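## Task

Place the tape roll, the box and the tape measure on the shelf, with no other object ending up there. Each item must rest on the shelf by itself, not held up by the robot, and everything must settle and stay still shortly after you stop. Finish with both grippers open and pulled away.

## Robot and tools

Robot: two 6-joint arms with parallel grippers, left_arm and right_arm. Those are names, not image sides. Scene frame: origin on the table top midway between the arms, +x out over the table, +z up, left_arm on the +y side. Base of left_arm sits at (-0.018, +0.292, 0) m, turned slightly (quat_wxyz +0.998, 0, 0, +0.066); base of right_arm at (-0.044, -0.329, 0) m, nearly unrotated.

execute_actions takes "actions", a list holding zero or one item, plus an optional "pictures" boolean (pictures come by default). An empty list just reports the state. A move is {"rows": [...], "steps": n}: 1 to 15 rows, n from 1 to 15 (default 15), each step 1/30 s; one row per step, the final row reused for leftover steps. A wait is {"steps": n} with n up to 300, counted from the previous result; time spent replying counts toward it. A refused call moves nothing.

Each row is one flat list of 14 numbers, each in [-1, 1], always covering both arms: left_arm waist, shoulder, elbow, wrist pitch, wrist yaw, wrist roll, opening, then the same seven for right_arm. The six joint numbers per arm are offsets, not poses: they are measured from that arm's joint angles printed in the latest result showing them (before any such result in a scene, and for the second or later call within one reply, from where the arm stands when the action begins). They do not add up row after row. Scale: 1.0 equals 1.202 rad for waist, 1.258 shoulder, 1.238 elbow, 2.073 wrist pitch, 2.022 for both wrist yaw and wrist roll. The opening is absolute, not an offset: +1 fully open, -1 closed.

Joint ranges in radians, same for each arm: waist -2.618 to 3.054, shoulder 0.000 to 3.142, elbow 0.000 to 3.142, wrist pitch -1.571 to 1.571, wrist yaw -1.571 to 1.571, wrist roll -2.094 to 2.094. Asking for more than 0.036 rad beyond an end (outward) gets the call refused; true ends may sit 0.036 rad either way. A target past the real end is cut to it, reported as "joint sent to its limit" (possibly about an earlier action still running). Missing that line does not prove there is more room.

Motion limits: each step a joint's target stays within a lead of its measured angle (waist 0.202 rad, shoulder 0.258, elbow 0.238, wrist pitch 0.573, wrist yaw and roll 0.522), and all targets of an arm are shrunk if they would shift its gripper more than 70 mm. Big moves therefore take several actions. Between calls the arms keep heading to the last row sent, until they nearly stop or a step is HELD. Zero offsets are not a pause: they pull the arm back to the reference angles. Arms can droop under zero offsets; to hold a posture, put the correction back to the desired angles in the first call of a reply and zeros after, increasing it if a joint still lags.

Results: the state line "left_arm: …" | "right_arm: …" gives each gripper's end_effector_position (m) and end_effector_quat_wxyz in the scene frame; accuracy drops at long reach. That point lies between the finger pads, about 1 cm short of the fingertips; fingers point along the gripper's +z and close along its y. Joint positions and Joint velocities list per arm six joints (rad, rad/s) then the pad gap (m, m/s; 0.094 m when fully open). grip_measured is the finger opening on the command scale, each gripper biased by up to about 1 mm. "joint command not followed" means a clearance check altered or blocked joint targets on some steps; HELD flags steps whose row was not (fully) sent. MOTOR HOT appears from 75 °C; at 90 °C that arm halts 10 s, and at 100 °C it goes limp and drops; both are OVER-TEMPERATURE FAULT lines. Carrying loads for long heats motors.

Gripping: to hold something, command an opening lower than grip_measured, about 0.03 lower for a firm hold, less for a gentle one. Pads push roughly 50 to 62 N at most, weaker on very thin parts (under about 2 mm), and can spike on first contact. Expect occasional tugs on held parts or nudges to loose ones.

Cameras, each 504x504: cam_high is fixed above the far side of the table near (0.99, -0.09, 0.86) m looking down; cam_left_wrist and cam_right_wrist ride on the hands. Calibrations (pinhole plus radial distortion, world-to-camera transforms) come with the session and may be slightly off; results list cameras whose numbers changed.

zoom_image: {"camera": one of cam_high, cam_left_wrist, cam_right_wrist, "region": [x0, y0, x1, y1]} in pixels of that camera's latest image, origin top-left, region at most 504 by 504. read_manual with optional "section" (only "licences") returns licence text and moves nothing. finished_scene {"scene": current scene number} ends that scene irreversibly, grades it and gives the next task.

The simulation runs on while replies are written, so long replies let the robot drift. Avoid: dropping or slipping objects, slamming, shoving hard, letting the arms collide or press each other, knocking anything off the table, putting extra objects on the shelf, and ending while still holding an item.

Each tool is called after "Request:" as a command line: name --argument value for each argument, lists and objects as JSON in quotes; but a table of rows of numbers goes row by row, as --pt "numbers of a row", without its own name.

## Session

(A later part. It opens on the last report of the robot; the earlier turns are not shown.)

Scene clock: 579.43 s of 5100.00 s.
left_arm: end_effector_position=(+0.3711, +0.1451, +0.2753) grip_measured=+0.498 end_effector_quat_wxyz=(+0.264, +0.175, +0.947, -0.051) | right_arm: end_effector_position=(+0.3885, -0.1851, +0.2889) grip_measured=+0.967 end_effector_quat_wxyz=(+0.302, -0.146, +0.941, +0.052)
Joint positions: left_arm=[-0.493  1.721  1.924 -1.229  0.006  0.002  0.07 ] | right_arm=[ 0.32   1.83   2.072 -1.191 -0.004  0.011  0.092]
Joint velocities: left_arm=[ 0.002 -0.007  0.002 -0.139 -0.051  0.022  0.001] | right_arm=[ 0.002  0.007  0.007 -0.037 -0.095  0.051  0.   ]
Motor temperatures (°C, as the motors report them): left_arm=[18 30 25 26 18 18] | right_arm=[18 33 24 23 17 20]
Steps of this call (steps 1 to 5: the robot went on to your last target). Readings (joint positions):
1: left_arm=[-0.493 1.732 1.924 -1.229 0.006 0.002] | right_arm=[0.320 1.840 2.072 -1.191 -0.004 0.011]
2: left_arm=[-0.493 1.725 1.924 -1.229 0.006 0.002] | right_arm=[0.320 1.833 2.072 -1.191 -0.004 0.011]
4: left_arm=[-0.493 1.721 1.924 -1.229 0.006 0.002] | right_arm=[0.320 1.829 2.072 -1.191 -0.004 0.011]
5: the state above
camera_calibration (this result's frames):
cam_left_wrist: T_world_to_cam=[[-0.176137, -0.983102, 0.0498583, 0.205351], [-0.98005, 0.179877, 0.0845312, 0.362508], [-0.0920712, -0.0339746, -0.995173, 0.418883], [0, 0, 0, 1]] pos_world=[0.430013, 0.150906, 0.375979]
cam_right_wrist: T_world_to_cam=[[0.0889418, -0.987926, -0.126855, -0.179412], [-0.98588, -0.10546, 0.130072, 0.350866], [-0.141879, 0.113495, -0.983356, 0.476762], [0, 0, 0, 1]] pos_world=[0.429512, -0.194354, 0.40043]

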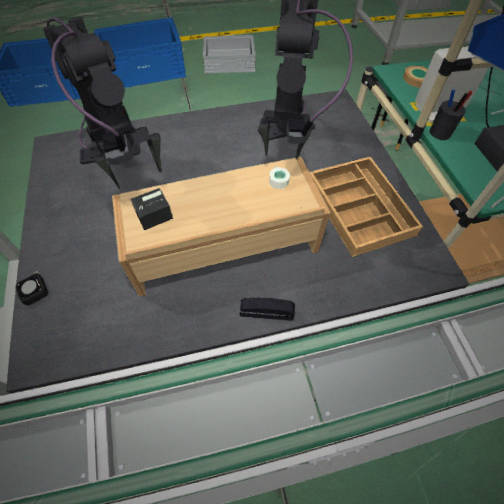

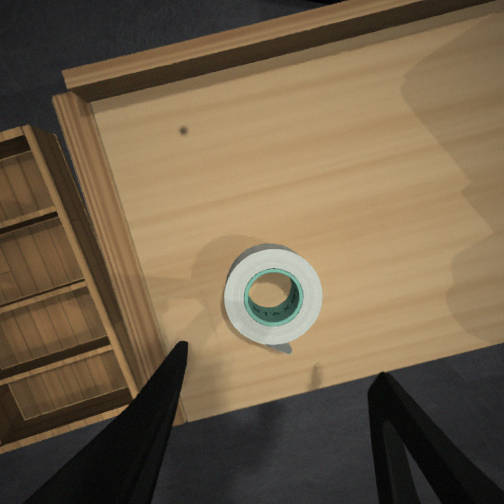

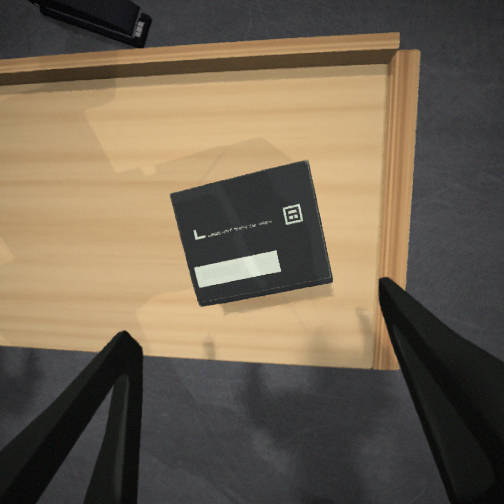

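Request:
execute_actions --actions '[{"rows":[ [0,-0.001,-0.001,0,0,0,0.5, -0.002,0,0.01,0,0,0,0.97], [0,-0.005,-0.005,0,0,0,0.5, -0.007,0,0.01,0,0,0,0.97], [0,-0.011,-0.011,0,0,0,0.5, -0.014,0,0.01,0,0,0,0.97], [0,-0.020,-0.020,0,0,0,0.5, -0.025,0,0.01,0,0,0,0.97], [0,-0.030,-0.030,0,0,0,0.5, -0.038,0,0.01,0,0,0,0.97], [0,-0.042,-0.042,0,0,0,0.5, -0.054,0,0.01,0,0,0,0.97], [0,-0.056,-0.056,0,0,0,0.5, -0.072,0,0.01,0,0,0,0.97], [0,-0.072,-0.072,0,0,0,0.5, -0.092,0,0.01,0,0,0,0.97], [0,-0.089,-0.089,0,0,0,0.5, -0.114,0,0.01,0,0,0,0.97], [0,-0.108,-0.108,0,0,0,0.5, -0.138,0,0.01,0,-0.001,-0.001,0.97], [0,-0.128,-0.128,0,0,0,0.5, -0.163,0,0.01,0.002,-0.003,-0.006,0.97], [0,-0.148,-0.148,0,0,0,0.5, -0.190,0,0.008,0.005,-0.007,-0.012,0.97], [0,-0.170,-0.170,0,0,0,0.5, -0.217,0,0.006,0.008,-0.012,-0.021,0.97], [0,-0.192,-0.192,0,0,0,0.5, -0.246,0,0.004,0.012,-0.018,-0.032,0.97], [0,-0.215,-0.215,0,0,0,0.5, -0.275,0,0.002,0.017,-0.026,-0.045,0.97] ],"steps":15}]' --pictures false

Request:
execute_actions --actions '[{"rows":[ [0,-0.069,-0.069,0,0,0,0.5, -0.088,0.001,0,0.021,-0.032,-0.054,0.97], [0,-0.093,-0.093,0,0,0,0.5, -0.118,0.004,-0.001,0.027,-0.041,-0.070,0.97], [0,-0.117,-0.117,0,0,0,0.5, -0.149,0.010,-0.003,0.034,-0.051,-0.087,0.97], [0,-0.141,-0.141,0,0,0,0.5, -0.179,0.017,-0.005,0.041,-0.062,-0.106,0.97], [0,-0.164,-0.164,0,0,0,0.5, -0.209,0.026,-0.007,0.049,-0.073,-0.126,0.97], [0,-0.188,-0.188,0,0,0,0.5, -0.239,0.036,-0.010,0.056,-0.085,-0.147,0.97], [0,-0.211,-0.211,0,0,0,0.5, -0.269,0.048,-0.013,0.065,-0.097,-0.168,0.97], [0,-0.233,-0.233,0,0,0,0.5, -0.297,0.060,-0.017,0.073,-0.110,-0.189,0.97], [0,-0.255,-0.255,0,0,0,0.5, -0.325,0.075,-0.021,0.081,-0.122,-0.211,0.97], [0,-0.276,-0.276,0,0,0,0.5, -0.351,0.089,-0.025,0.089,-0.134,-0.233,0.97], [0,-0.296,-0.296,0,0,0,0.5, -0.377,0.105,-0.029,0.097,-0.147,-0.254,0.97], [0,-0.314,-0.314,0,0,0,0.5, -0.400,0.121,-0.033,0.105,-0.159,-0.275,0.97], [0,-0.332,-0.332,0,0,0,0.5, -0.422,0.138,-0.038,0.113,-0.171,-0.296,0.97], [0,-0.347,-0.347,0,0,0,0.5, -0.442,0.155,-0.043,0.121,-0.182,-0.316,0.97], [0,-0.362,-0.362,0,0,0,0.5, -0.460,0.173,-0.048,0.128,-0.193,-0.335,0.97] ],"steps":15}]' --pictures false

Request:
execute_actions --actions '[{"rows":[ [0,-0.047,-0.047,0,0,0,0.5, -0.060,0.052,-0.022,0.042,-0.061,-0.102,0.97], [0,-0.057,-0.057,0,0,0,0.5, -0.073,0.069,-0.027,0.048,-0.070,-0.118,0.97], [0,-0.066,-0.066,0,0,0,0.5, -0.084,0.086,-0.032,0.054,-0.079,-0.133,0.97], [0,-0.072,-0.072,0,0,0,0.5, -0.092,0.102,-0.037,0.059,-0.086,-0.146,0.97], [0,-0.076,-0.076,0,0,0,0.5, -0.096,0.118,-0.042,0.063,-0.092,-0.157,0.97], [0,-0.077,-0.077,0,0,0,0.5, -0.098,0.132,-0.047,0.066,-0.098,-0.166,0.97], [0,-0.077,-0.077,0,0,0,0.5, -0.098,0.147,-0.052,0.069,-0.101,-0.173,0.97], [0,-0.077,-0.077,0,0,0,0.5, -0.098,0.159,-0.057,0.070,-0.104,-0.177,0.97], [0,-0.077,-0.077,0,0,0,0.5, -0.098,0.171,-0.061,0.071,-0.105,-0.178,0.97], [0,-0.077,-0.077,0,0,0,0.5, -0.098,0.181,-0.065,0.071,-0.105,-0.178,0.97], [0,-0.077,-0.077,0,0,0,0.5, -0.098,0.190,-0.069,0.071,-0.105,-0.178,0.97], [0,-0.077,-0.077,0,0,0,0.5, -0.098,0.197,-0.072,0.071,-0.105,-0.178,0.97], [0,-0.077,-0.077,0,0,0,0.5, -0.098,0.203,-0.074,0.071,-0.105,-0.178,0.97], [0,-0.077,-0.077,0,0,0,0.5, -0.098,0.206,-0.075,0.071,-0.105,-0.178,0.97], [0,-0.077,-0.077,0,0,0,0.5, -0.098,0.207,-0.075,0.071,-0.105,-0.178,0.97] ],"steps":15}]' --pictures false

Request:
execute_actions --actions '[{"steps":8}]'

Scene clock: 630.00 s of 5100.00 s.
left_arm: end_effector_position=(+0.3221, +0.1636, +0.2678) grip_measured=+0.498 end_effector_quat_wxyz=(+0.251, +0.175, +0.951, -0.049) | right_arm: end_effector_position=(+0.4134, -0.3007, +0.2900) grip_measured=+0.967 end_effector_quat_wxyz=(+0.311, -0.037, +0.950, +0.015)
Joint positions: left_arm=[-0.493  1.533  1.707 -1.228  0.006  0.002  0.07 ] | right_arm=[ 0.055  1.831  2.072 -1.18  -0.021 -0.018  0.092]
Joint velocities: left_arm=[-0.007 -0.882 -0.716 -0.022  0.007 -0.007 -0.001] | right_arm=[-0.955  0.002  0.017  0.212 -0.168 -0.271  0.   ]
Motor temperatures (°C, as the motors report them): left_arm=[18 30 26 26 18 18] | right_arm=[18 33 25 23 17 20]
Steps of this call (steps 1 to 30: the robot went on to your last target; steps 31 to 90: nothing new was sent; then 47.07 s passed at rest; steps 91 to 105: all 15 steps of this action). Readings (joint positions):
91: left_arm=[-0.493 1.721 1.924 -1.229 0.006 0.002] | right_arm=[0.320 1.831 2.072 -1.191 -0.004 0.011]
92: left_arm=[-0.493 1.721 1.924 -1.229 0.006 0.002] | right_arm=[0.320 1.831 2.072 -1.191 -0.004 0.011]
94: left_arm=[-0.493 1.721 1.922 -1.228 0.006 0.002] | right_arm=[0.317 1.831 2.072 -1.191 -0.004 0.011]
98: left_arm=[-0.493 1.695 1.870 -1.227 0.006 0.002] | right_arm=[0.266 1.831 2.072 -1.191 -0.006 0.011]
105: the state above

Scene clock: 630.50 s of 5100.00 s.
left_arm: end_effector_position=(+0.2251, +0.2002, +0.2405) grip_measured=+0.498 end_effector_quat_wxyz=(+0.247, +0.176, +0.952, -0.048) | right_arm: end_effector_position=(+0.4430, -0.5093, +0.2451) grip_measured=+0.967 end_effector_quat_wxyz=(+0.351, -0.077, +0.933, -0.026)
Joint positions: left_arm=[-0.493  1.131  1.299 -1.231  0.006  0.002  0.07 ] | right_arm=[-0.455  1.989  2.05  -0.968 -0.301 -0.518  0.092]
Joint velocities: left_arm=[-0.007 -0.613 -0.525  0.022  0.007  0.066 -0.   ] | right_arm=[-0.701  0.667 -0.208  0.432 -0.667 -1.165  0.   ]
Motor temperatures (°C, as the motors report them): left_arm=[18 30 26 26 18 18] | right_arm=[18 33 25 23 17 20]
Steps of this call (steps 1 to 15: all 15 steps of this action). Readings (joint positions):
1: left_arm=[-0.493 1.503 1.681 -1.228 0.006 0.002] | right_arm=[0.018 1.831 2.072 -1.173 -0.031 -0.036]
2: left_arm=[-0.493 1.474 1.654 -1.227 0.006 0.002] | right_arm=[-0.019 1.831 2.072 -1.164 -0.043 -0.057]
4: left_arm=[-0.493 1.418 1.595 -1.226 0.006 0.002] | right_arm=[-0.094 1.832 2.072 -1.143 -0.072 -0.108]
8: left_arm=[-0.493 1.311 1.472 -1.228 0.006 0.002] | right_arm=[-0.241 1.856 2.072 -1.087 -0.145 -0.239]
15: the state above

Scene clock: 631.00 s of 5100.00 s.
left_arm: end_effector_position=(+0.2075, +0.2069, +0.2265) grip_measured=+0.498 end_effector_quat_wxyz=(+0.239, +0.176, +0.954, -0.047) | right_arm: end_effector_position=(+0.4515, -0.5556, +0.1119) grip_measured=+0.967 end_effector_quat_wxyz=(+0.319, -0.179, +0.930, +0.029)
Joint positions: left_arm=[-0.493  1.06   1.213 -1.232  0.006  0.002  0.07 ] | right_arm=[-0.579  2.244  1.97  -0.836 -0.478 -0.848  0.092]
Joint velocities: left_arm=[ 0.017 -0.002 -0.007  0.037 -0.007 -0.037  0.   ] | right_arm=[ 0.002  0.208 -0.095  0.007 -0.168 -0.095 -0.   ]
Motor temperatures (°C, as the motors report them): left_arm=[18 30 26 26 18 18] | right_arm=[18 33 25 23 17 20]
Steps of this call (steps 1 to 15: all 15 steps of this action). Readings (joint positions):
1: left_arm=[-0.493 1.112 1.281 -1.231 0.006 0.002] | right_arm=[-0.481 2.013 2.044 -0.952 -0.321 -0.556]
2: left_arm=[-0.493 1.096 1.265 -1.231 0.006 0.002] | right_arm=[-0.504 2.037 2.039 -0.936 -0.341 -0.593]
4: left_arm=[-0.493 1.074 1.238 -1.232 0.006 0.002] | right_arm=[-0.544 2.081 2.028 -0.905 -0.377 -0.663]
8: left_arm=[-0.493 1.060 1.213 -1.232 0.006 0.002] | right_arm=[-0.583 2.157 2.006 -0.859 -0.431 -0.772]
15: the state above

Scene clock: 631.27 s of 5100.00 s.
left_arm: end_effector_position=(+0.2075, +0.2069, +0.2265) grip_measured=+0.498 end_effector_quat_wxyz=(+0.239, +0.176, +0.954, -0.047) | right_arm: end_effector_position=(+0.4523, -0.5541, +0.1058) grip_measured=+0.967 end_effector_quat_wxyz=(+0.319, -0.187, +0.928, +0.033)
Joint positions: left_arm=[-0.493  1.06   1.213 -1.232  0.006  0.002  0.07 ] | right_arm=[-0.579  2.255  1.965 -0.828 -0.489 -0.865  0.092]
Joint velocities: left_arm=[-0.022  0.007  0.002  0.066 -0.022 -0.007 -0.   ] | right_arm=[-0.007  0.017 -0.002 -0.022 -0.022 -0.022  0.   ]
Motor temperatures (°C, as the motors report them): left_arm=[18 30 26 26 18 18] | right_arm=[18 33 25 23 17 20]
Steps of this call (steps 1 to 8: the robot went on to your last target). Readings (joint positions):
1: left_arm=[-0.493 1.060 1.213 -1.232 0.006 0.002] | right_arm=[-0.579 2.250 1.967 -0.836 -0.480 -0.852]
2: left_arm=[-0.493 1.060 1.213 -1.232 0.006 0.002] | right_arm=[-0.579 2.253 1.965 -0.836 -0.481 -0.855]
4: left_arm=[-0.493 1.060 1.213 -1.232 0.006 0.002] | right_arm=[-0.579 2.255 1.965 -0.836 -0.484 -0.860]
8: the state above
camera_calibration (this result's frames):
cam_left_wrist: T_world_to_cam=[[-0.173905, -0.983945, 0.0401153, 0.241627], [-0.97457, 0.177808, 0.136374, 0.182695], [-0.141317, -0.015379, -0.989845, 0.362493], [0, 0, 0, 1]] pos_world=[0.271295, 0.210838, 0.324204]
cam_right_wrist: T_world_to_cam=[[0.159621, -0.984895, -0.0671081, -0.609455], [-0.982302, -0.165214, 0.0882472, 0.368403], [-0.0980014, 0.0518344, -0.993835, 0.294734], [0, 0, 0, 1]] pos_world=[0.488049, -0.554661, 0.219507]

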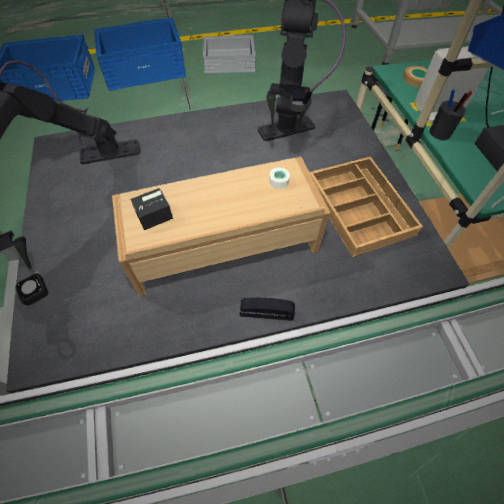

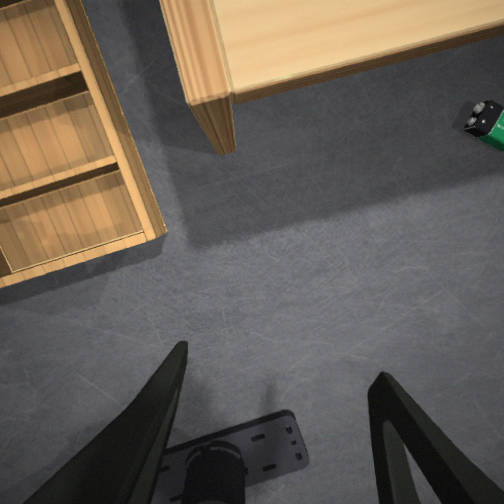

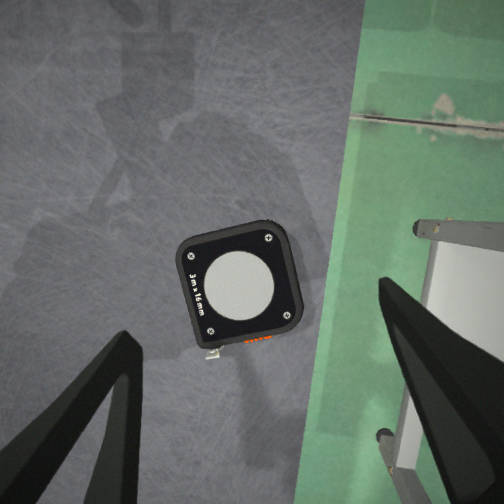

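Request:
zoom_image --camera "cam_right_wrist" --region '[160, 205, 328, 373]'

Region (160, 205, 328, 373) of cam_right_wrist's 504x504 image, scaled by 3.000, with more detail than that image has.

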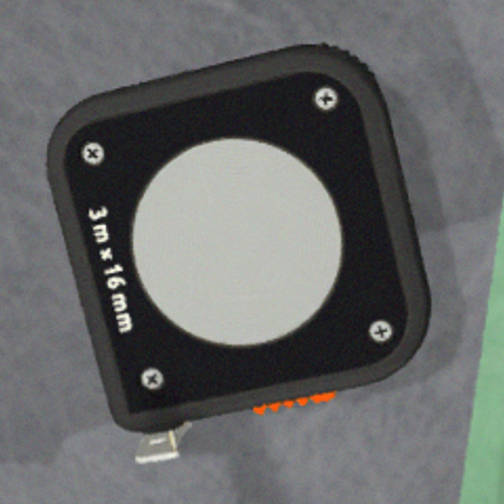

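Request:
execute_actions --actions '[{"rows":[ [0,0,0,0,0,0,0.5, 0.004,0.003,-0.004,0.004,-0.003,-0.003,0.97], [0,0,0,0,0,0,0.5, 0.009,0.008,-0.008,0.008,-0.004,-0.005,0.97], [0,0,0,0,0,0,0.5, 0.014,0.014,-0.013,0.013,-0.004,-0.005,0.97], [0,0,0,0,0,0,0.5, 0.018,0.021,-0.019,0.019,-0.004,-0.005,0.97], [0,0,0,0,0,0,0.5, 0.020,0.028,-0.026,0.026,-0.004,-0.005,0.97], [0,0,0,0,0,0,0.5, 0.020,0.035,-0.034,0.033,-0.004,-0.005,0.97], [0,0,0,0,0,0,0.5, 0.020,0.041,-0.043,0.040,-0.004,-0.005,0.97], [0,0,0,0,0,0,0.5, 0.020,0.046,-0.052,0.047,-0.004,-0.005,0.97], [0,0,0,0,0,0,0.5, 0.020,0.051,-0.061,0.054,-0.004,-0.005,0.97], [0,0,0,0,0,0,0.5, 0.020,0.055,-0.070,0.060,-0.004,-0.005,0.97], [0,0,0,0,0,0,0.5, 0.020,0.058,-0.078,0.064,-0.004,-0.005,0.97], [0,0,0,0,0,0,0.5, 0.020,0.061,-0.085,0.067,-0.004,-0.005,0.97], [0,0,0,0,0,0,0.5, 0.020,0.063,-0.091,0.069,-0.004,-0.005,0.97], [0,0,0,0,0,0,0.5, 0.020,0.064,-0.095,0.069,-0.004,-0.005,0.97], [0,0,0,0,0,0,0.5, 0.020,0.064,-0.097,0.069,-0.004,-0.005,0.97] ],"steps":15}]' --pictures false

Request:
execute_actions --actions '[{"steps":10}]'

Scene clock: 672.43 s of 5100.00 s.
left_arm: end_effector_position=(+0.2075, +0.2069, +0.2265) grip_measured=+0.498 end_effector_quat_wxyz=(+0.239, +0.176, +0.954, -0.047) | right_arm: end_effector_position=(+0.4551, -0.5426, +0.0468) grip_measured=+0.967 end_effector_quat_wxyz=(+0.302, -0.193, +0.932, +0.053)
Joint positions: left_arm=[-0.493  1.06   1.213 -1.232  0.006  0.002  0.07 ] | right_arm=[-0.559  2.326  1.867 -0.711 -0.492 -0.868  0.092]
Joint velocities: left_arm=[ 0.017  0.002  0.002  0.125  0.051  0.066 -0.   ] | right_arm=[ 0.007  0.212 -0.261  0.022  0.066 -0.007 -0.001]
Motor temperatures (°C, as the motors report them): left_arm=[18 28 25 26 18 18] | right_arm=[18 38 25 23 17 20]
Steps of this call (steps 1 to 30: the robot went on to your last target; steps 31 to 90: nothing new was sent; then 37.67 s passed at rest; steps 91 to 105: all 15 steps of this action). Readings (joint positions):
91: left_arm=[-0.493 1.060 1.213 -1.232 0.006 0.002] | right_arm=[-0.579 2.255 1.965 -0.825 -0.492 -0.868]
92: left_arm=[-0.493 1.060 1.213 -1.232 0.006 0.002] | right_arm=[-0.579 2.255 1.965 -0.824 -0.492 -0.868]
94: left_arm=[-0.493 1.060 1.213 -1.232 0.006 0.002] | right_arm=[-0.577 2.256 1.965 -0.817 -0.492 -0.868]
98: left_arm=[-0.493 1.060 1.213 -1.232 0.006 0.002] | right_arm=[-0.565 2.269 1.946 -0.772 -0.492 -0.868]
105: the state above

Scene clock: 672.77 s of 5100.00 s.
left_arm: end_effector_position=(+0.2075, +0.2069, +0.2265) grip_measured=+0.498 end_effector_quat_wxyz=(+0.239, +0.176, +0.954, -0.047) | right_arm: end_effector_position=(+0.4529, -0.5413, +0.0347) grip_measured=+0.967 end_effector_quat_wxyz=(+0.296, -0.191, +0.934, +0.059)
Joint positions: left_arm=[-0.493  1.06   1.213 -1.232  0.006  0.002  0.07 ] | right_arm=[-0.559  2.342  1.851 -0.696 -0.492 -0.868  0.092]
Joint velocities: left_arm=[ 0.012 -0.002 -0.012 -0.007  0.022 -0.037 -0.   ] | right_arm=[ 0.012 -0.012  0.012  0.022  0.037  0.022 -0.   ]
Motor temperatures (°C, as the motors report them): left_arm=[18 28 25 26 18 18] | right_arm=[18 38 25 23 17 20]
Steps of this call (steps 1 to 10: the robot went on to your last target). Readings (joint positions):
1: left_arm=[-0.493 1.060 1.213 -1.232 0.006 0.002] | right_arm=[-0.559 2.332 1.860 -0.710 -0.492 -0.868]
2: left_arm=[-0.493 1.060 1.213 -1.232 0.006 0.002] | right_arm=[-0.559 2.337 1.855 -0.710 -0.492 -0.868]
4: left_arm=[-0.493 1.060 1.213 -1.232 0.006 0.002] | right_arm=[-0.559 2.342 1.851 -0.710 -0.492 -0.868]
8: left_arm=[-0.493 1.060 1.213 -1.232 0.006 0.002] | right_arm=[-0.559 2.342 1.851 -0.698 -0.492 -0.868]
10: the state above
camera_calibration (this result's frames):
cam_left_wrist: T_world_to_cam=[[-0.173905, -0.983945, 0.0401153, 0.241627], [-0.97457, 0.177808, 0.136374, 0.182695], [-0.141317, -0.015379, -0.989845, 0.362493], [0, 0, 0, 1]] pos_world=[0.271295, 0.210838, 0.324204]
cam_right_wrist: T_world_to_cam=[[0.17804, -0.9775, -0.113121, -0.60441], [-0.971851, -0.192697, 0.135545, 0.356101], [-0.154294, 0.085804, -0.984292, 0.266987], [0, 0, 0, 1]] pos_world=[0.494881, -0.545099, 0.146154]

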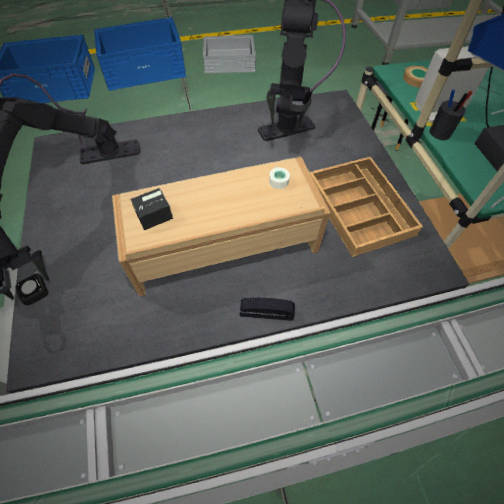

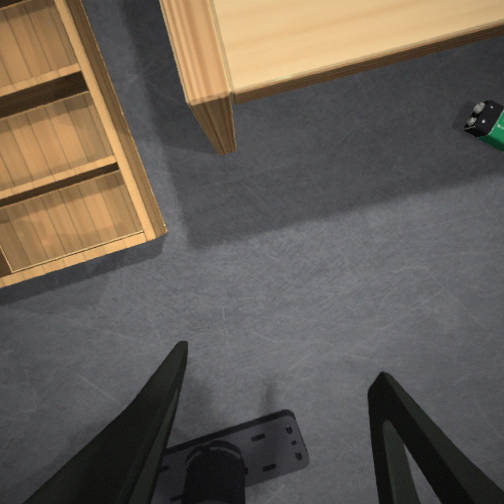

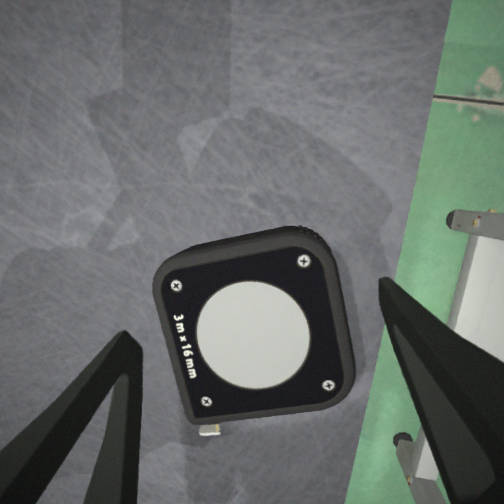

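Request:
execute_actions --actions '[{"rows":[ [0,0,0,0,0,0,0.5, -0.002,0.001,-0.006,0.006,0,0,0.95], [0,0,0,0,0,0,0.5, -0.004,0.002,-0.009,0.008,0,0,0.92], [0,0,0,0,0,0,0.5, -0.006,0.003,-0.012,0.010,0,0,0.88], [0,0,0,0,0,0,0.5, -0.007,0.004,-0.015,0.012,0,0,0.84], [0,0,0,0,0,0,0.5, -0.007,0.005,-0.018,0.014,0,0,0.80], [0,0,0,0,0,0,0.5, -0.007,0.006,-0.021,0.015,0,0,0.76], [0,0,0,0,0,0,0.5, -0.007,0.006,-0.023,0.016,0,0,0.72], [0,0,0,0,0,0,0.5, -0.007,0.006,-0.025,0.016,0,0,0.68], [0,0,0,0,0,0,0.5, -0.007,0.006,-0.026,0.016,0,0,0.64], [0,0,0,0,0,0,0.5, -0.007,0.006,-0.026,0.016,0,0,0.60], [0,0,0,0,0,0,0.5, -0.007,0.006,-0.026,0.016,0,0,0.56], [0,0,0,0,0,0,0.5, -0.007,0.006,-0.026,0.016,0,0,0.53], [0,0,0,0,0,0,0.5, -0.007,0.006,-0.026,0.016,0,0,0.50], [0,0,0,0,0,0,0.5, -0.007,0.006,-0.026,0.016,0,0,0.48], [0,0,0,0,0,0,0.5, -0.007,0.006,-0.026,0.016,0,0,0.47] ],"steps":15}]'

Scene clock: 704.17 s of 5100.00 s.
left_arm: end_effector_position=(+0.2075, +0.2069, +0.2265) grip_measured=+0.498 end_effector_quat_wxyz=(+0.239, +0.176, +0.954, -0.047) | right_arm: end_effector_position=(+0.4540, -0.5420, +0.0319) grip_measured=+0.478 end_effector_quat_wxyz=(+0.300, -0.192, +0.933, +0.056)
Joint positions: left_arm=[-0.493  1.06   1.213 -1.232  0.006  0.002  0.07 ] | right_arm=[-0.559  2.342  1.836 -0.67  -0.492 -0.868  0.069]
Joint velocities: left_arm=[ 0.012 -0.007 -0.012 -0.022 -0.066  0.081  0.001] | right_arm=[-0.012  0.012  0.007 -0.022 -0.022 -0.022 -0.011]
Motor temperatures (°C, as the motors report them): left_arm=[18 27 25 26 18 18] | right_arm=[18 40 24 23 17 20]
Steps of this call (steps 1 to 30: the robot went on to your last target; steps 31 to 90: nothing new was sent; then 27.90 s passed at rest; steps 91 to 105: all 15 steps of this action). Readings (joint positions):
91: left_arm=[-0.493 1.060 1.213 -1.232 0.006 0.002] | right_arm=[-0.559 2.342 1.851 -0.691 -0.492 -0.868]
92: left_arm=[-0.493 1.060 1.213 -1.232 0.006 0.002] | right_arm=[-0.559 2.342 1.851 -0.690 -0.492 -0.868]
94: left_arm=[-0.493 1.060 1.213 -1.232 0.006 0.002] | right_arm=[-0.559 2.342 1.851 -0.687 -0.492 -0.868]
98: left_arm=[-0.493 1.060 1.213 -1.232 0.006 0.002] | right_arm=[-0.559 2.342 1.849 -0.676 -0.492 -0.868]
105: the state above
camera_calibration (this result's frames):
cam_left_wrist: T_world_to_cam=[[-0.173905, -0.983945, 0.0401153, 0.241627], [-0.97457, 0.177808, 0.136374, 0.182695], [-0.141317, -0.015379, -0.989845, 0.362493], [0, 0, 0, 1]] pos_world=[0.271295, 0.210838, 0.324204]
cam_right_wrist: T_world_to_cam=[[0.179065, -0.978144, -0.105688, -0.606678], [-0.973083, -0.191922, 0.127572, 0.35868], [-0.145068, 0.08, -0.986182, 0.257226], [0, 0, 0, 1]] pos_world=[0.494975, -0.545158, 0.143795]

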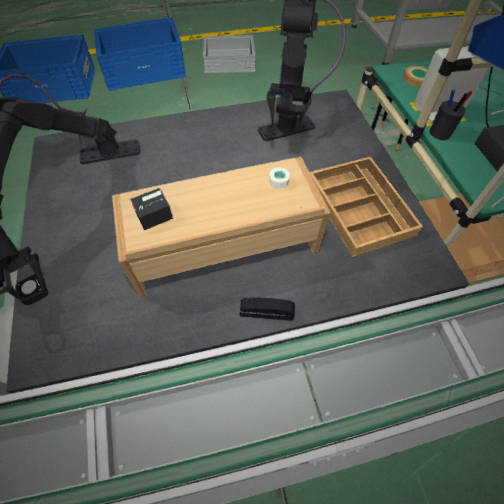

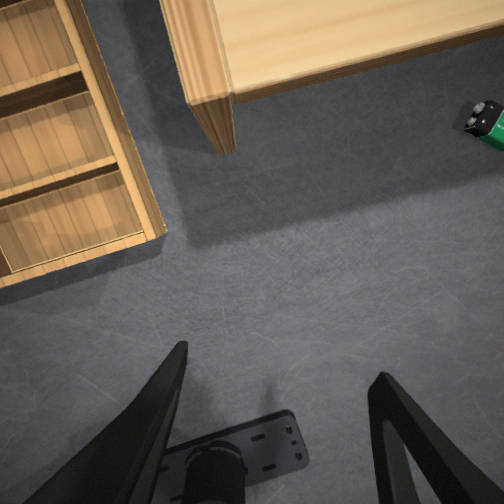

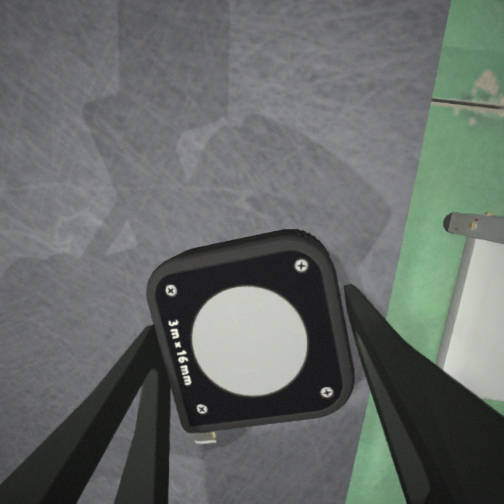

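Request:
execute_actions --actions '[{"rows":[ [0,0,0,0,0,0,0.5, -0.007,0.006,-0.008,0,0,0,0.47], [0,0,0,0,0,0,0.5, -0.008,0.008,-0.008,0,0,0,0.47], [0,0,0,0,0,0,0.5, -0.009,0.010,-0.008,0,0,0,0.47], [0,0,0,0,0,0,0.5, -0.009,0.011,-0.008,0,0,0,0.47], [0,0,0,0,0,0,0.5, -0.009,0.012,-0.008,0,0,0,0.47], [0,0,0,0,0,0,0.5, -0.009,0.013,-0.008,0,0,0,0.47], [0,0,0,0,0,0,0.5, -0.009,0.014,-0.008,0,0,0,0.47] ],"steps":12}]' --pictures false

Scene clock: 713.97 s of 5100.00 s.
left_arm: end_effector_position=(+0.2075, +0.2069, +0.2265) grip_measured=+0.498 end_effector_quat_wxyz=(+0.239, +0.176, +0.954, -0.047) | right_arm: end_effector_position=(+0.4542, -0.5421, +0.0320) grip_measured=+0.473 end_effector_quat_wxyz=(+0.301, -0.192, +0.933, +0.055)
Joint positions: left_arm=[-0.493  1.06   1.213 -1.232  0.006  0.002  0.07 ] | right_arm=[-0.559  2.342  1.836 -0.669 -0.492 -0.868  0.069]
Joint velocities: left_arm=[-0.012  0.007 -0.002 -0.022 -0.081  0.022  0.   ] | right_arm=[-0.007  0.002  0.012  0.007  0.022 -0.007  0.   ]
Motor temperatures (°C, as the motors report them): left_arm=[18 27 25 26 18 18] | right_arm=[18 40 24 23 17 20]
Steps of this call (steps 1 to 15: the robot went on to your last target; steps 16 to 90: nothing new was sent; then 6.40 s passed at rest; steps 91 to 102: all 12 steps of this action). Readings (joint positions):
91: left_arm=[-0.493 1.060 1.213 -1.232 0.006 0.002] | right_arm=[-0.559 2.342 1.836 -0.669 -0.492 -0.868]
92: left_arm=[-0.493 1.060 1.213 -1.232 0.006 0.002] | right_arm=[-0.559 2.342 1.836 -0.669 -0.492 -0.868]
94: left_arm=[-0.493 1.060 1.213 -1.232 0.006 0.002] | right_arm=[-0.559 2.342 1.836 -0.669 -0.492 -0.868]
98: left_arm=[-0.493 1.060 1.213 -1.232 0.006 0.002] | right_arm=[-0.559 2.342 1.836 -0.669 -0.492 -0.868]
102: the state above

Request:
zoom_image --camera "cam_high" --region '[0, 240, 80, 320]'

Request:
zoom_image --camera "cam_right_wrist" --region '[100, 220, 400, 470]'

Region (0, 240, 80, 320) of cam_high's 504x504 image, scaled by 6.300, with more detail than that image has.

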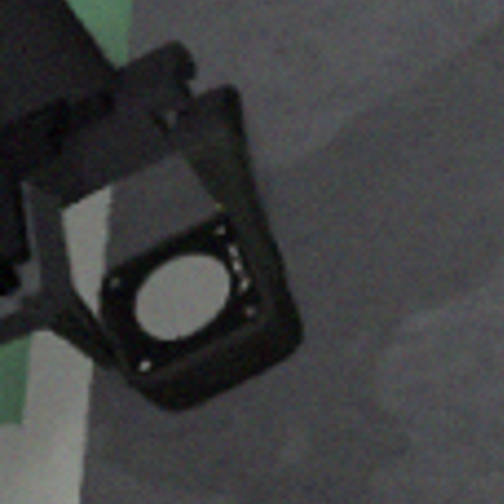

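Region (100, 220, 400, 470) of cam_right_wrist's 504x504 image, scaled by 1.680, with more detail than that image has.

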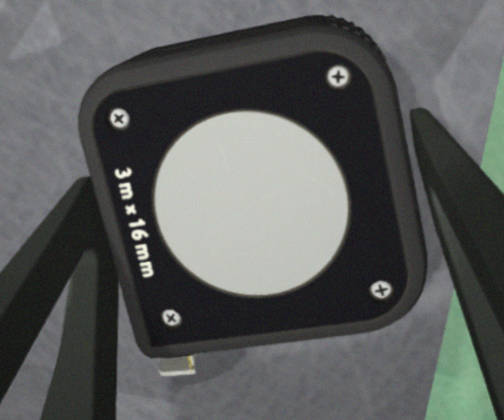

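Request:
execute_actions --actions '[{"rows":[ [0,0,0,0,0,0,0.5, 0,0.012,-0.010,0,0,0,0.47], [0,0,0,0,0,0,0.5, 0,0.014,-0.012,0,0,0,0.47], [0,0,0,0,0,0,0.5, 0,0.016,-0.014,0,0,0,0.47], [0,0,0,0,0,0,0.5, 0,0.018,-0.016,0,0,0,0.47], [0,0,0,0,0,0,0.5, 0,0.019,-0.018,0,0,0,0.47], [0,0,0,0,0,0,0.5, 0,0.020,-0.020,0,0,0,0.47], [0,0,0,0,0,0,0.5, 0,0.020,-0.022,0,0,0,0.47], [0,0,0,0,0,0,0.5, 0,0.020,-0.024,0,0,0,0.47] ],"steps":12}]' --pictures false

Scene clock: 729.73 s of 5100.00 s.
left_arm: end_effector_position=(+0.2075, +0.2069, +0.2265) grip_measured=+0.498 end_effector_quat_wxyz=(+0.239, +0.176, +0.954, -0.047) | right_arm: end_effector_position=(+0.4515, -0.5405, +0.0241) grip_measured=+0.473 end_effector_quat_wxyz=(+0.294, -0.191, +0.935, +0.061)
Joint positions: left_arm=[-0.493  1.06   1.213 -1.232  0.006  0.002  0.07 ] | right_arm=[-0.559  2.351  1.826 -0.667 -0.491 -0.868  0.069]
Joint velocities: left_arm=[-0.012  0.002 -0.007  0.037 -0.051  0.051  0.   ] | right_arm=[-0.007  0.042 -0.037  0.037  0.081 -0.022 -0.   ]
Motor temperatures (°C, as the motors report them): left_arm=[18 27 25 26 18 18] | right_arm=[18 39 24 22 17 20]
Steps of this call (steps 1 to 15: the robot went on to your last target; steps 16 to 90: nothing new was sent; then 12.37 s passed at rest; steps 91 to 102: all 12 steps of this action). Readings (joint positions):
91: left_arm=[-0.493 1.060 1.213 -1.232 0.006 0.002] | right_arm=[-0.559 2.342 1.836 -0.669 -0.492 -0.868]
92: left_arm=[-0.493 1.060 1.213 -1.232 0.006 0.002] | right_arm=[-0.559 2.342 1.836 -0.669 -0.492 -0.868]
94: left_arm=[-0.493 1.060 1.213 -1.232 0.006 0.002] | right_arm=[-0.559 2.342 1.836 -0.669 -0.492 -0.868]
98: left_arm=[-0.493 1.060 1.213 -1.232 0.006 0.002] | right_arm=[-0.559 2.347 1.836 -0.669 -0.492 -0.868]
102: the state above

Request:
execute_actions --actions '[{"rows":[ [0,0,0,0,0,0,0.5, 0,-0.004,0.006,0,0,0,0.45], [0,0,0,0,0,0,0.5, 0,-0.004,0.006,0,0,0,0.43], [0,0,0,0,0,0,0.5, 0,-0.004,0.006,0,0,0,0.41], [0,0,0,0,0,0,0.5, 0,-0.004,0.006,0,0,0,0.395], [0,0,0,0,0,0,0.5, 0,-0.004,0.006,0,0,0,0.38], [0,0,0,0,0,0,0.5, 0,-0.004,0.006,0,0,0,0.365], [0,0,0,0,0,0,0.5, 0,-0.004,0.006,0,0,0,0.35], [0,0,0,0,0,0,0.5, 0,-0.004,0.006,0,0,0,0.34], [0,0,0,0,0,0,0.5, 0,-0.004,0.006,0,0,0,0.33], [0,0,0,0,0,0,0.5, 0,-0.004,0.006,0,0,0,0.32], [0,0,0,0,0,0,0.5, 0,-0.004,0.006,0,0,0,0.31], [0,0,0,0,0,0,0.5, 0,-0.004,0.006,0,0,0,0.30], [0,0,0,0,0,0,0.5, 0,-0.004,0.006,0,0,0,0.29], [0,0,0,0,0,0,0.5, 0,-0.004,0.006,0,0,0,0.285], [0,0,0,0,0,0,0.5, 0,-0.004,0.006,0,0,0,0.28] ],"steps":15}]'

Scene clock: 737.10 s of 5100.00 s.
left_arm: end_effector_position=(+0.2075, +0.2069, +0.2265) grip_measured=+0.498 end_effector_quat_wxyz=(+0.239, +0.176, +0.954, -0.047) | right_arm: end_effector_position=(+0.4507, -0.5402, +0.0220) grip_measured=+0.385 end_effector_quat_wxyz=(+0.292, -0.190, +0.935, +0.062)
Joint positions: left_arm=[-0.493  1.06   1.213 -1.232  0.006  0.002  0.07 ] | right_arm=[-0.559  2.354  1.824 -0.667 -0.49  -0.868  0.065]
Joint velocities: left_arm=[ 0.002  0.027  0.002  0.037  0.051  0.007 -0.002] | right_arm=[-0.017 -0.012  0.012  0.125 -0.066 -0.007  0.   ]
Motor temperatures (°C, as the motors report them): left_arm=[18 27 25 26 18 18] | right_arm=[18 39 24 22 17 20]
Steps of this call (steps 1 to 15: the robot went on to your last target; steps 16 to 90: nothing new was sent; then 3.87 s passed at rest; steps 91 to 105: all 15 steps of this action). Readings (joint positions):
91: left_arm=[-0.493 1.060 1.213 -1.232 0.006 0.002] | right_arm=[-0.559 2.354 1.824 -0.667 -0.491 -0.868]
92: left_arm=[-0.493 1.060 1.213 -1.232 0.006 0.002] | right_arm=[-0.559 2.354 1.824 -0.667 -0.491 -0.868]
94: left_arm=[-0.493 1.060 1.213 -1.232 0.006 0.002] | right_arm=[-0.559 2.354 1.824 -0.667 -0.491 -0.868]
98: left_arm=[-0.493 1.060 1.213 -1.232 0.006 0.002] | right_arm=[-0.559 2.354 1.824 -0.667 -0.490 -0.868]
105: the state above
camera_calibration (this result's frames):
cam_left_wrist: T_world_to_cam=[[-0.173905, -0.983945, 0.0401153, 0.241627], [-0.97457, 0.177808, 0.136374, 0.182695], [-0.141317, -0.015379, -0.989845, 0.362493], [0, 0, 0, 1]] pos_world=[0.271295, 0.210838, 0.324204]
cam_right_wrist: T_world_to_cam=[[0.176428, -0.977126, -0.118731, -0.603377], [-0.970683, -0.192719, 0.143646, 0.355234], [-0.163242, 0.0899073, -0.982481, 0.260306], [0, 0, 0, 1]] pos_world=[0.493765, -0.544519, 0.133078]

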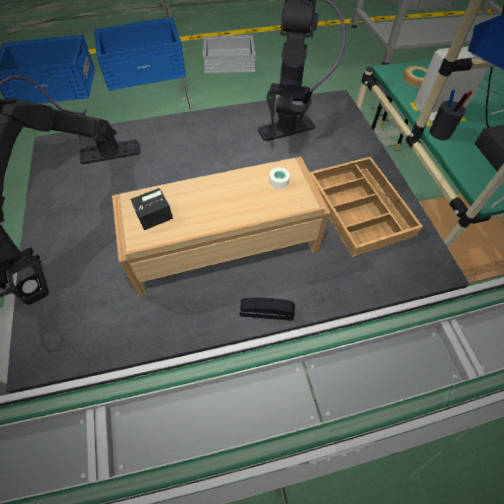

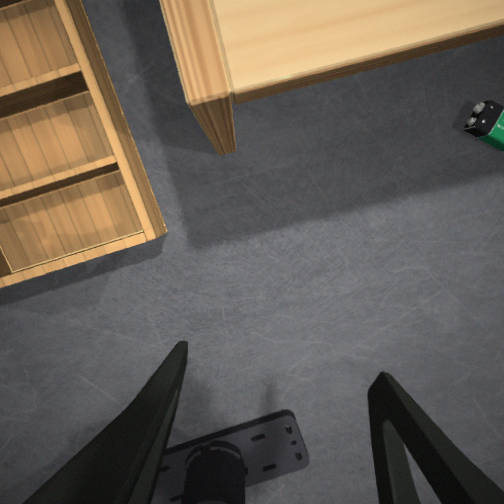

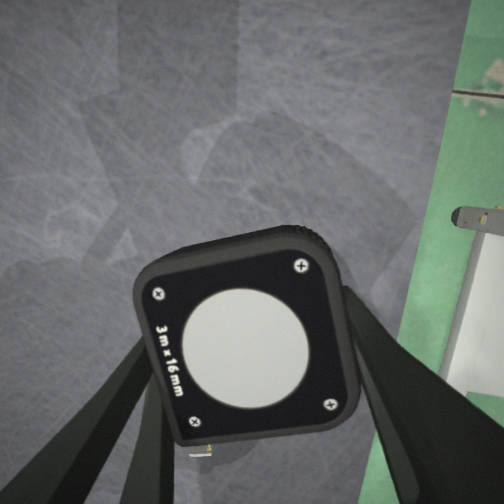

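Request:
execute_actions --actions '[{"rows":[ [0,0,0,0,0,0,0.5, 0,-0.004,0.012,-0.001,0,0,0.33], [0,0,0,0,0,0,0.5, 0,-0.009,0.018,-0.003,0,0,0.34], [0,0,0,0,0,0,0.5, 0,-0.015,0.023,-0.008,0,0,0.345], [0,0,0,0,0,0,0.5, 0,-0.022,0.029,-0.013,0,0,0.345], [0,0,0,0,0,0,0.5, 0,-0.031,0.036,-0.020,0,0,0.345], [0,0,0,0,0,0,0.5, 0.001,-0.041,0.044,-0.028,0.001,0.001,0.345], [0,0,0,0,0,0,0.5, 0.005,-0.052,0.053,-0.037,0.003,0.006,0.345], [0,0,0,0,0,0,0.5, 0.012,-0.064,0.063,-0.047,0.007,0.012,0.345], [0,0,0,0,0,0,0.5, 0.021,-0.078,0.075,-0.058,0.012,0.021,0.345], [0,0,0,0,0,0,0.5, 0.032,-0.093,0.087,-0.070,0.019,0.032,0.345], [0,0,0,0,0,0,0.5, 0.046,-0.109,0.099,-0.082,0.026,0.045,0.345], [0,0,0,0,0,0,0.5, 0.062,-0.125,0.113,-0.095,0.035,0.060,0.345], [0,0,0,0,0,0,0.5, 0.079,-0.143,0.126,-0.108,0.044,0.076,0.345], [0,0,0,0,0,0,0.5, 0.098,-0.160,0.140,-0.121,0.054,0.094,0.345], [0,0,0,0,0,0,0.5, 0.120,-0.178,0.154,-0.135,0.065,0.112,0.345] ],"steps":15}]' --pictures false

Request:
execute_actions --actions '[{"rows":[ [0,0,0,0,0,0,0.5, 0.066,-0.053,0.061,-0.053,0.053,0.089,0.345], [0,0,0,0,0,0,0.5, 0.090,-0.071,0.074,-0.066,0.064,0.109,0.345], [0,0,0,0,0,0,0.5, 0.116,-0.088,0.088,-0.080,0.077,0.130,0.345], [0,0,0,0,0,0,0.5, 0.142,-0.105,0.101,-0.092,0.089,0.152,0.345], [0,0,0,0,0,0,0.5, 0.170,-0.121,0.114,-0.105,0.101,0.173,0.345], [0,0,0,0,0,0,0.5, 0.198,-0.137,0.126,-0.116,0.114,0.195,0.345], [0,0,0,0,0,0,0.5, 0.228,-0.151,0.137,-0.127,0.126,0.216,0.345], [0,0,0,0,0,0,0.5, 0.258,-0.164,0.147,-0.137,0.138,0.237,0.345], [0,0,0,0,0,0,0.5, 0.288,-0.177,0.157,-0.146,0.150,0.258,0.345], [0,0,0,0,0,0,0.5, 0.319,-0.187,0.165,-0.154,0.162,0.278,0.345], [0,0,0,0,0,0,0.5, 0.350,-0.196,0.172,-0.161,0.172,0.296,0.345], [0,0,0,0,0,0,0.5, 0.382,-0.204,0.178,-0.167,0.183,0.314,0.345], [0,0,0,0,0,0,0.5, 0.414,-0.211,0.182,-0.171,0.192,0.330,0.345], [0,0,0,0,0,0,0.5, 0.445,-0.217,0.185,-0.174,0.200,0.345,0.345], [0,0,0,0,0,0,0.5, 0.476,-0.221,0.187,-0.174,0.208,0.358,0.345] ],"steps":15}]' --pictures false

Request:
execute_actions --actions '[{"rows":[ [0,0,0,0,0,0,0.5, 0.088,-0.016,0.022,-0.012,0.044,0.074,0.345], [0,0,0,0,0,0,0.5, 0.118,-0.018,0.022,-0.012,0.049,0.083,0.345], [0,0,0,0,0,0,0.5, 0.148,-0.018,0.022,-0.012,0.053,0.090,0.345], [0,0,0,0,0,0,0.5, 0.178,-0.018,0.022,-0.012,0.056,0.094,0.345], [0,0,0,0,0,0,0.5, 0.206,-0.018,0.022,-0.012,0.056,0.095,0.345], [0,0,0,0,0,0,0.5, 0.234,-0.018,0.022,-0.012,0.056,0.095,0.345], [0,0,0,0,0,0,0.5, 0.260,-0.018,0.022,-0.012,0.056,0.095,0.345], [0,0,0,0,0,0,0.5, 0.286,-0.018,0.022,-0.012,0.056,0.095,0.345], [0,0,0,0,0,0,0.5, 0.310,-0.018,0.022,-0.012,0.056,0.095,0.345], [0,0,0,0,0,0,0.5, 0.332,-0.018,0.022,-0.012,0.056,0.095,0.345], [0,0,0,0,0,0,0.5, 0.353,-0.018,0.022,-0.012,0.056,0.095,0.345], [0,0,0,0,0,0,0.5, 0.373,-0.018,0.022,-0.012,0.056,0.095,0.345], [0,0,0,0,0,0,0.5, 0.390,-0.018,0.022,-0.012,0.056,0.095,0.345], [0,0,0,0,0,0,0.5, 0.406,-0.018,0.022,-0.012,0.056,0.095,0.345], [0,0,0,0,0,0,0.5, 0.419,-0.018,0.022,-0.012,0.056,0.095,0.345] ],"steps":15}]' --pictures false

Request:
execute_actions --actions '[{"rows":[ [0,0,0,0,0,0,0.5, 0.038,-0.005,0.012,0,0.004,0.002,0.345], [0,0,0,0,0,0,0.5, 0.047,-0.005,0.012,0,0.004,0.002,0.345], [0,0,0,0,0,0,0.5, 0.053,-0.005,0.012,0,0.004,0.002,0.345], [0,0,0,0,0,0,0.5, 0.057,-0.005,0.012,0,0.004,0.002,0.345], [0,0,0,0,0,0,0.5, 0.059,-0.005,0.012,0,0.004,0.002,0.345] ],"steps":10}]'

Scene clock: 825.13 s of 5100.00 s.
left_arm: end_effector_position=(+0.2075, +0.2069, +0.2265) grip_measured=+0.498 end_effector_quat_wxyz=(+0.239, +0.176, +0.954, -0.047) | right_arm: end_effector_position=(+0.4596, -0.5183, +0.1070) grip_measured=+0.385 end_effector_quat_wxyz=(+0.292, -0.175, +0.940, +0.031)
Joint positions: left_arm=[-0.493  1.06   1.213 -1.232  0.006  0.002  0.07 ] | right_arm=[-0.49   2.221  1.938 -0.839 -0.407 -0.766  0.065]
Joint velocities: left_arm=[ 0.002 -0.012 -0.002 -0.051 -0.051  0.095 -0.001] | right_arm=[ 0.564 -0.652  0.476 -0.491  0.418  0.549  0.   ]
Motor temperatures (°C, as the motors report them): left_arm=[18 26 25 26 18 18] | right_arm=[18 43 25 22 17 20]
Steps of this call (steps 1 to 15: the robot went on to your last target; steps 16 to 90: nothing new was sent; then 84.53 s passed at rest; steps 91 to 105: all 15 steps of this action). Readings (joint positions):
91: left_arm=[-0.493 1.060 1.213 -1.232 0.006 0.002] | right_arm=[-0.559 2.354 1.824 -0.667 -0.490 -0.868]
92: left_arm=[-0.493 1.060 1.213 -1.232 0.006 0.002] | right_arm=[-0.559 2.354 1.824 -0.667 -0.490 -0.868]
94: left_arm=[-0.493 1.060 1.213 -1.232 0.006 0.002] | right_arm=[-0.559 2.353 1.824 -0.668 -0.490 -0.868]
98: left_arm=[-0.493 1.060 1.213 -1.232 0.006 0.002] | right_arm=[-0.558 2.339 1.843 -0.713 -0.479 -0.865]
105: the state above

Scene clock: 825.63 s of 5100.00 s.
left_arm: end_effector_position=(+0.2075, +0.2069, +0.2265) grip_measured=+0.498 end_effector_quat_wxyz=(+0.239, +0.176, +0.954, -0.047) | right_arm: end_effector_position=(+0.4502, -0.3052, +0.2596) grip_measured=+0.385 end_effector_quat_wxyz=(+0.301, -0.113, +0.947, +0.010)
Joint positions: left_arm=[-0.493  1.06   1.213 -1.232  0.006  0.002  0.07 ] | right_arm=[ 0.021  1.967  2.14  -1.136 -0.077 -0.194  0.065]
Joint velocities: left_arm=[-0.007 -0.002  0.002  0.037  0.007 -0.051 -0.   ] | right_arm=[ 1.053 -0.276  0.134 -0.359  0.681  0.901  0.001]
Motor temperatures (°C, as the motors report them): left_arm=[18 26 25 26 18 18] | right_arm=[18 43 25 22 17 20]
Steps of this call (steps 1 to 15: all 15 steps of this action). Readings (joint positions):
1: left_arm=[-0.493 1.060 1.213 -1.232 0.006 0.002] | right_arm=[-0.468 2.200 1.956 -0.858 -0.387 -0.735]
2: left_arm=[-0.493 1.060 1.213 -1.232 0.006 0.002] | right_arm=[-0.443 2.180 1.976 -0.876 -0.363 -0.700]
4: left_arm=[-0.493 1.060 1.213 -1.232 0.006 0.002] | right_arm=[-0.386 2.142 2.012 -0.915 -0.316 -0.626]
8: left_arm=[-0.493 1.060 1.213 -1.232 0.006 0.002] | right_arm=[-0.248 2.067 2.071 -1.007 -0.223 -0.466]
15: the state above

Scene clock: 826.13 s of 5100.00 s.
left_arm: end_effector_position=(+0.2075, +0.2069, +0.2265) grip_measured=+0.498 end_effector_quat_wxyz=(+0.239, +0.176, +0.954, -0.047) | right_arm: end_effector_position=(+0.3870, -0.0982, +0.2657) grip_measured=+0.385 end_effector_quat_wxyz=(+0.292, -0.241, +0.923, +0.065)
Joint positions: left_arm=[-0.493  1.06   1.213 -1.232  0.006  0.002  0.07 ] | right_arm=[ 0.497  1.952  2.146 -1.157  0.013 -0.019  0.065]
Joint velocities: left_arm=[-0.007 -0.002 -0.002 -0.022  0.022 -0.066 -0.   ] | right_arm=[ 0.525  0.002  0.002 -0.081 -0.037  0.066 -0.   ]
Motor temperatures (°C, as the motors report them): left_arm=[18 26 25 26 18 18] | right_arm=[18 43 25 22 17 20]
Steps of this call (steps 1 to 15: all 15 steps of this action). Readings (joint positions):
1: left_arm=[-0.493 1.060 1.213 -1.232 0.006 0.002] | right_arm=[0.059 1.959 2.143 -1.143 -0.061 -0.166]
2: left_arm=[-0.493 1.060 1.213 -1.232 0.006 0.002] | right_arm=[0.097 1.954 2.145 -1.144 -0.047 -0.140]
4: left_arm=[-0.493 1.060 1.213 -1.232 0.006 0.002] | right_arm=[0.171 1.952 2.146 -1.145 -0.022 -0.096]
8: left_arm=[-0.493 1.060 1.213 -1.232 0.006 0.002] | right_arm=[0.311 1.952 2.146 -1.152 0.003 -0.045]
15: the state above

Scene clock: 826.47 s of 5100.00 s.
left_arm: end_effector_position=(+0.2075, +0.2069, +0.2265) grip_measured=+0.498 end_effector_quat_wxyz=(+0.239, +0.176, +0.954, -0.047) | right_arm: end_effector_position=(+0.3685, -0.0672, +0.2654) grip_measured=+0.385 end_effector_quat_wxyz=(+0.289, -0.274, +0.914, +0.075)
Joint positions: left_arm=[-0.493  1.06   1.213 -1.232  0.006  0.002  0.07 ] | right_arm=[ 0.571  1.952  2.146 -1.158  0.013 -0.018  0.065]
Joint velocities: left_arm=[-0.017 -0.007  0.002  0.095 -0.007  0.007 -0.001] | right_arm=[-0.007 -0.012 -0.012 -0.051  0.007 -0.037  0.   ]
Motor temperatures (°C, as the motors report them): left_arm=[18 26 25 26 18 18] | right_arm=[18 43 25 22 17 20]
Steps of this call (steps 1 to 10: all 10 steps of this action). Readings (joint positions):
1: left_arm=[-0.493 1.060 1.213 -1.232 0.006 0.002] | right_arm=[0.516 1.952 2.146 -1.157 0.013 -0.018]
2: left_arm=[-0.493 1.060 1.213 -1.232 0.006 0.002] | right_arm=[0.533 1.952 2.146 -1.158 0.013 -0.018]
4: left_arm=[-0.493 1.060 1.213 -1.232 0.006 0.002] | right_arm=[0.557 1.952 2.146 -1.158 0.013 -0.018]
8: left_arm=[-0.493 1.060 1.213 -1.232 0.006 0.002] | right_arm=[0.572 1.952 2.146 -1.158 0.013 -0.018]
10: the state above
camera_calibration (this result's frames):
cam_left_wrist: T_world_to_cam=[[-0.173905, -0.983945, 0.0401153, 0.241627], [-0.97457, 0.177808, 0.136374, 0.182695], [-0.141317, -0.015379, -0.989845, 0.362493], [0, 0, 0, 1]] pos_world=[0.271295, 0.210838, 0.324204]
cam_right_wrist: T_world_to_cam=[[0.344575, -0.934119, -0.0932185, -0.163585], [-0.924444, -0.354919, 0.13941, 0.304789], [-0.16331, 0.0381381, -0.985837, 0.440981], [0, 0, 0, 1]] pos_world=[0.410145, -0.0614504, 0.376996]

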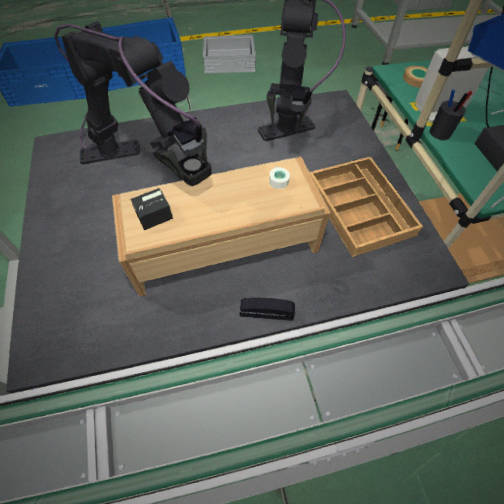

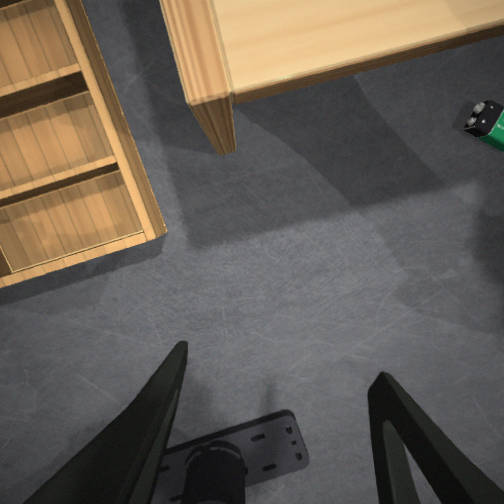

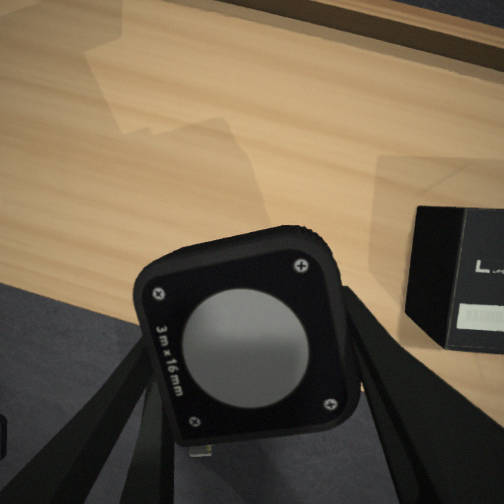

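Request:
execute_actions --actions '[{"rows":[ [0,0,0,0,0,0,0.5, 0.004,0.004,0.004,0.008,0,0.004,0.345], [0,0,0,0,0,0,0.5, 0.009,0.009,0.002,0.015,0,0.008,0.345], [0,0,0,0,0,0,0.5, 0.014,0.015,0,0.023,0,0.012,0.345], [0,0,0,0,0,0,0.5, 0.018,0.022,-0.003,0.032,0,0.016,0.345], [0,0,0,0,0,0,0.5, 0.020,0.030,-0.007,0.042,0,0.019,0.345], [0,0,0,0,0,0,0.5, 0.020,0.039,-0.012,0.052,0,0.020,0.345], [0,0,0,0,0,0,0.5, 0.020,0.048,-0.018,0.062,0,0.020,0.345], [0,0,0,0,0,0,0.5, 0.020,0.057,-0.024,0.071,0,0.020,0.345], [0,0,0,0,0,0,0.5, 0.020,0.066,-0.030,0.079,0,0.020,0.345], [0,0,0,0,0,0,0.5, 0.020,0.074,-0.036,0.086,0,0.020,0.345], [0,0,0,0,0,0,0.5, 0.020,0.081,-0.042,0.092,0,0.020,0.345], [0,0,0,0,0,0,0.5, 0.020,0.087,-0.047,0.096,0,0.020,0.345], [0,0,0,0,0,0,0.5, 0.020,0.092,-0.051,0.098,0,0.020,0.345], [0,0,0,0,0,0,0.5, 0.020,0.095,-0.054,0.099,0,0.020,0.345], [0,0,0,0,0,0,0.5, 0.020,0.096,-0.056,0.099,0,0.020,0.345] ],"steps":15}]' --pictures false

Request:
execute_actions --actions '[{"steps":10}]'

Scene clock: 841.97 s of 5100.00 s.
left_arm: end_effector_position=(+0.2075, +0.2069, +0.2265) grip_measured=+0.498 end_effector_quat_wxyz=(+0.239, +0.176, +0.954, -0.047) | right_arm: end_effector_position=(+0.3965, -0.0370, +0.2119) grip_measured=+0.385 end_effector_quat_wxyz=(+0.283, -0.270, +0.917, +0.081)
Joint positions: left_arm=[-0.493  1.06   1.213 -1.232  0.006  0.002  0.07 ] | right_arm=[ 0.591  2.067  2.094 -1.001  0.013  0.011  0.065]
Joint velocities: left_arm=[-0.002 -0.007 -0.007  0.051  0.037  0.007 -0.   ] | right_arm=[-0.007  0.31  -0.227  0.11  -0.022  0.007  0.001]
Motor temperatures (°C, as the motors report them): left_arm=[18 26 25 26 18 18] | right_arm=[18 41 25 23 17 20]
Steps of this call (steps 1 to 15: the robot went on to your last target; steps 16 to 90: nothing new was sent; then 12.00 s passed at rest; steps 91 to 105: all 15 steps of this action). Readings (joint positions):
91: left_arm=[-0.493 1.060 1.213 -1.232 0.006 0.002] | right_arm=[0.571 1.952 2.146 -1.159 0.013 -0.018]
92: left_arm=[-0.493 1.060 1.213 -1.232 0.006 0.002] | right_arm=[0.571 1.952 2.146 -1.158 0.013 -0.017]
94: left_arm=[-0.493 1.060 1.213 -1.232 0.006 0.002] | right_arm=[0.574 1.956 2.146 -1.150 0.013 -0.011]
98: left_arm=[-0.493 1.060 1.213 -1.232 0.006 0.002] | right_arm=[0.587 1.985 2.146 -1.099 0.013 0.003]
105: the state above

Scene clock: 842.30 s of 5100.00 s.
left_arm: end_effector_position=(+0.2075, +0.2069, +0.2265) grip_measured=+0.498 end_effector_quat_wxyz=(+0.239, +0.176, +0.954, -0.047) | right_arm: end_effector_position=(+0.4005, -0.0340, +0.2024) grip_measured=+0.383 end_effector_quat_wxyz=(+0.281, -0.269, +0.918, +0.081)
Joint positions: left_arm=[-0.493  1.06   1.213 -1.232  0.006  0.002  0.07 ] | right_arm=[ 0.591  2.084  2.083 -0.976  0.013  0.015  0.065]
Joint velocities: left_arm=[-0.017 -0.012 -0.017 -0.022 -0.037  0.095 -0.001] | right_arm=[-0.002 -0.022  0.007 -0.066 -0.037 -0.022 -0.001]
Motor temperatures (°C, as the motors report them): left_arm=[18 26 25 26 18 18] | right_arm=[18 41 25 23 17 20]
Steps of this call (steps 1 to 10: the robot went on to your last target). Readings (joint positions):
1: left_arm=[-0.493 1.060 1.213 -1.232 0.006 0.002] | right_arm=[0.591 2.077 2.087 -0.997 0.013 0.012]
2: left_arm=[-0.493 1.060 1.213 -1.232 0.006 0.002] | right_arm=[0.591 2.083 2.083 -0.993 0.013 0.014]
4: left_arm=[-0.493 1.060 1.213 -1.232 0.006 0.002] | right_arm=[0.591 2.084 2.083 -0.981 0.013 0.015]
8: left_arm=[-0.493 1.060 1.213 -1.232 0.006 0.002] | right_arm=[0.591 2.084 2.083 -0.977 0.013 0.015]
10: the state above
camera_calibration (this result's frames):
cam_left_wrist: T_world_to_cam=[[-0.173905, -0.983945, 0.0401153, 0.241627], [-0.97457, 0.177808, 0.136374, 0.182695], [-0.141317, -0.015379, -0.989845, 0.362493], [0, 0, 0, 1]] pos_world=[0.271295, 0.210838, 0.324204]
cam_right_wrist: T_world_to_cam=[[0.335666, -0.935653, -0.109005, -0.142831], [-0.924045, -0.349537, 0.154805, 0.351852], [-0.182945, 0.0487631, -0.981913, 0.390246], [0, 0, 0, 1]] pos_world=[0.444465, -0.0296844, 0.31315]

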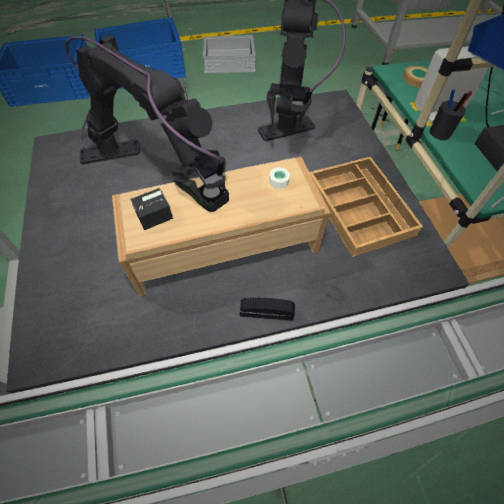

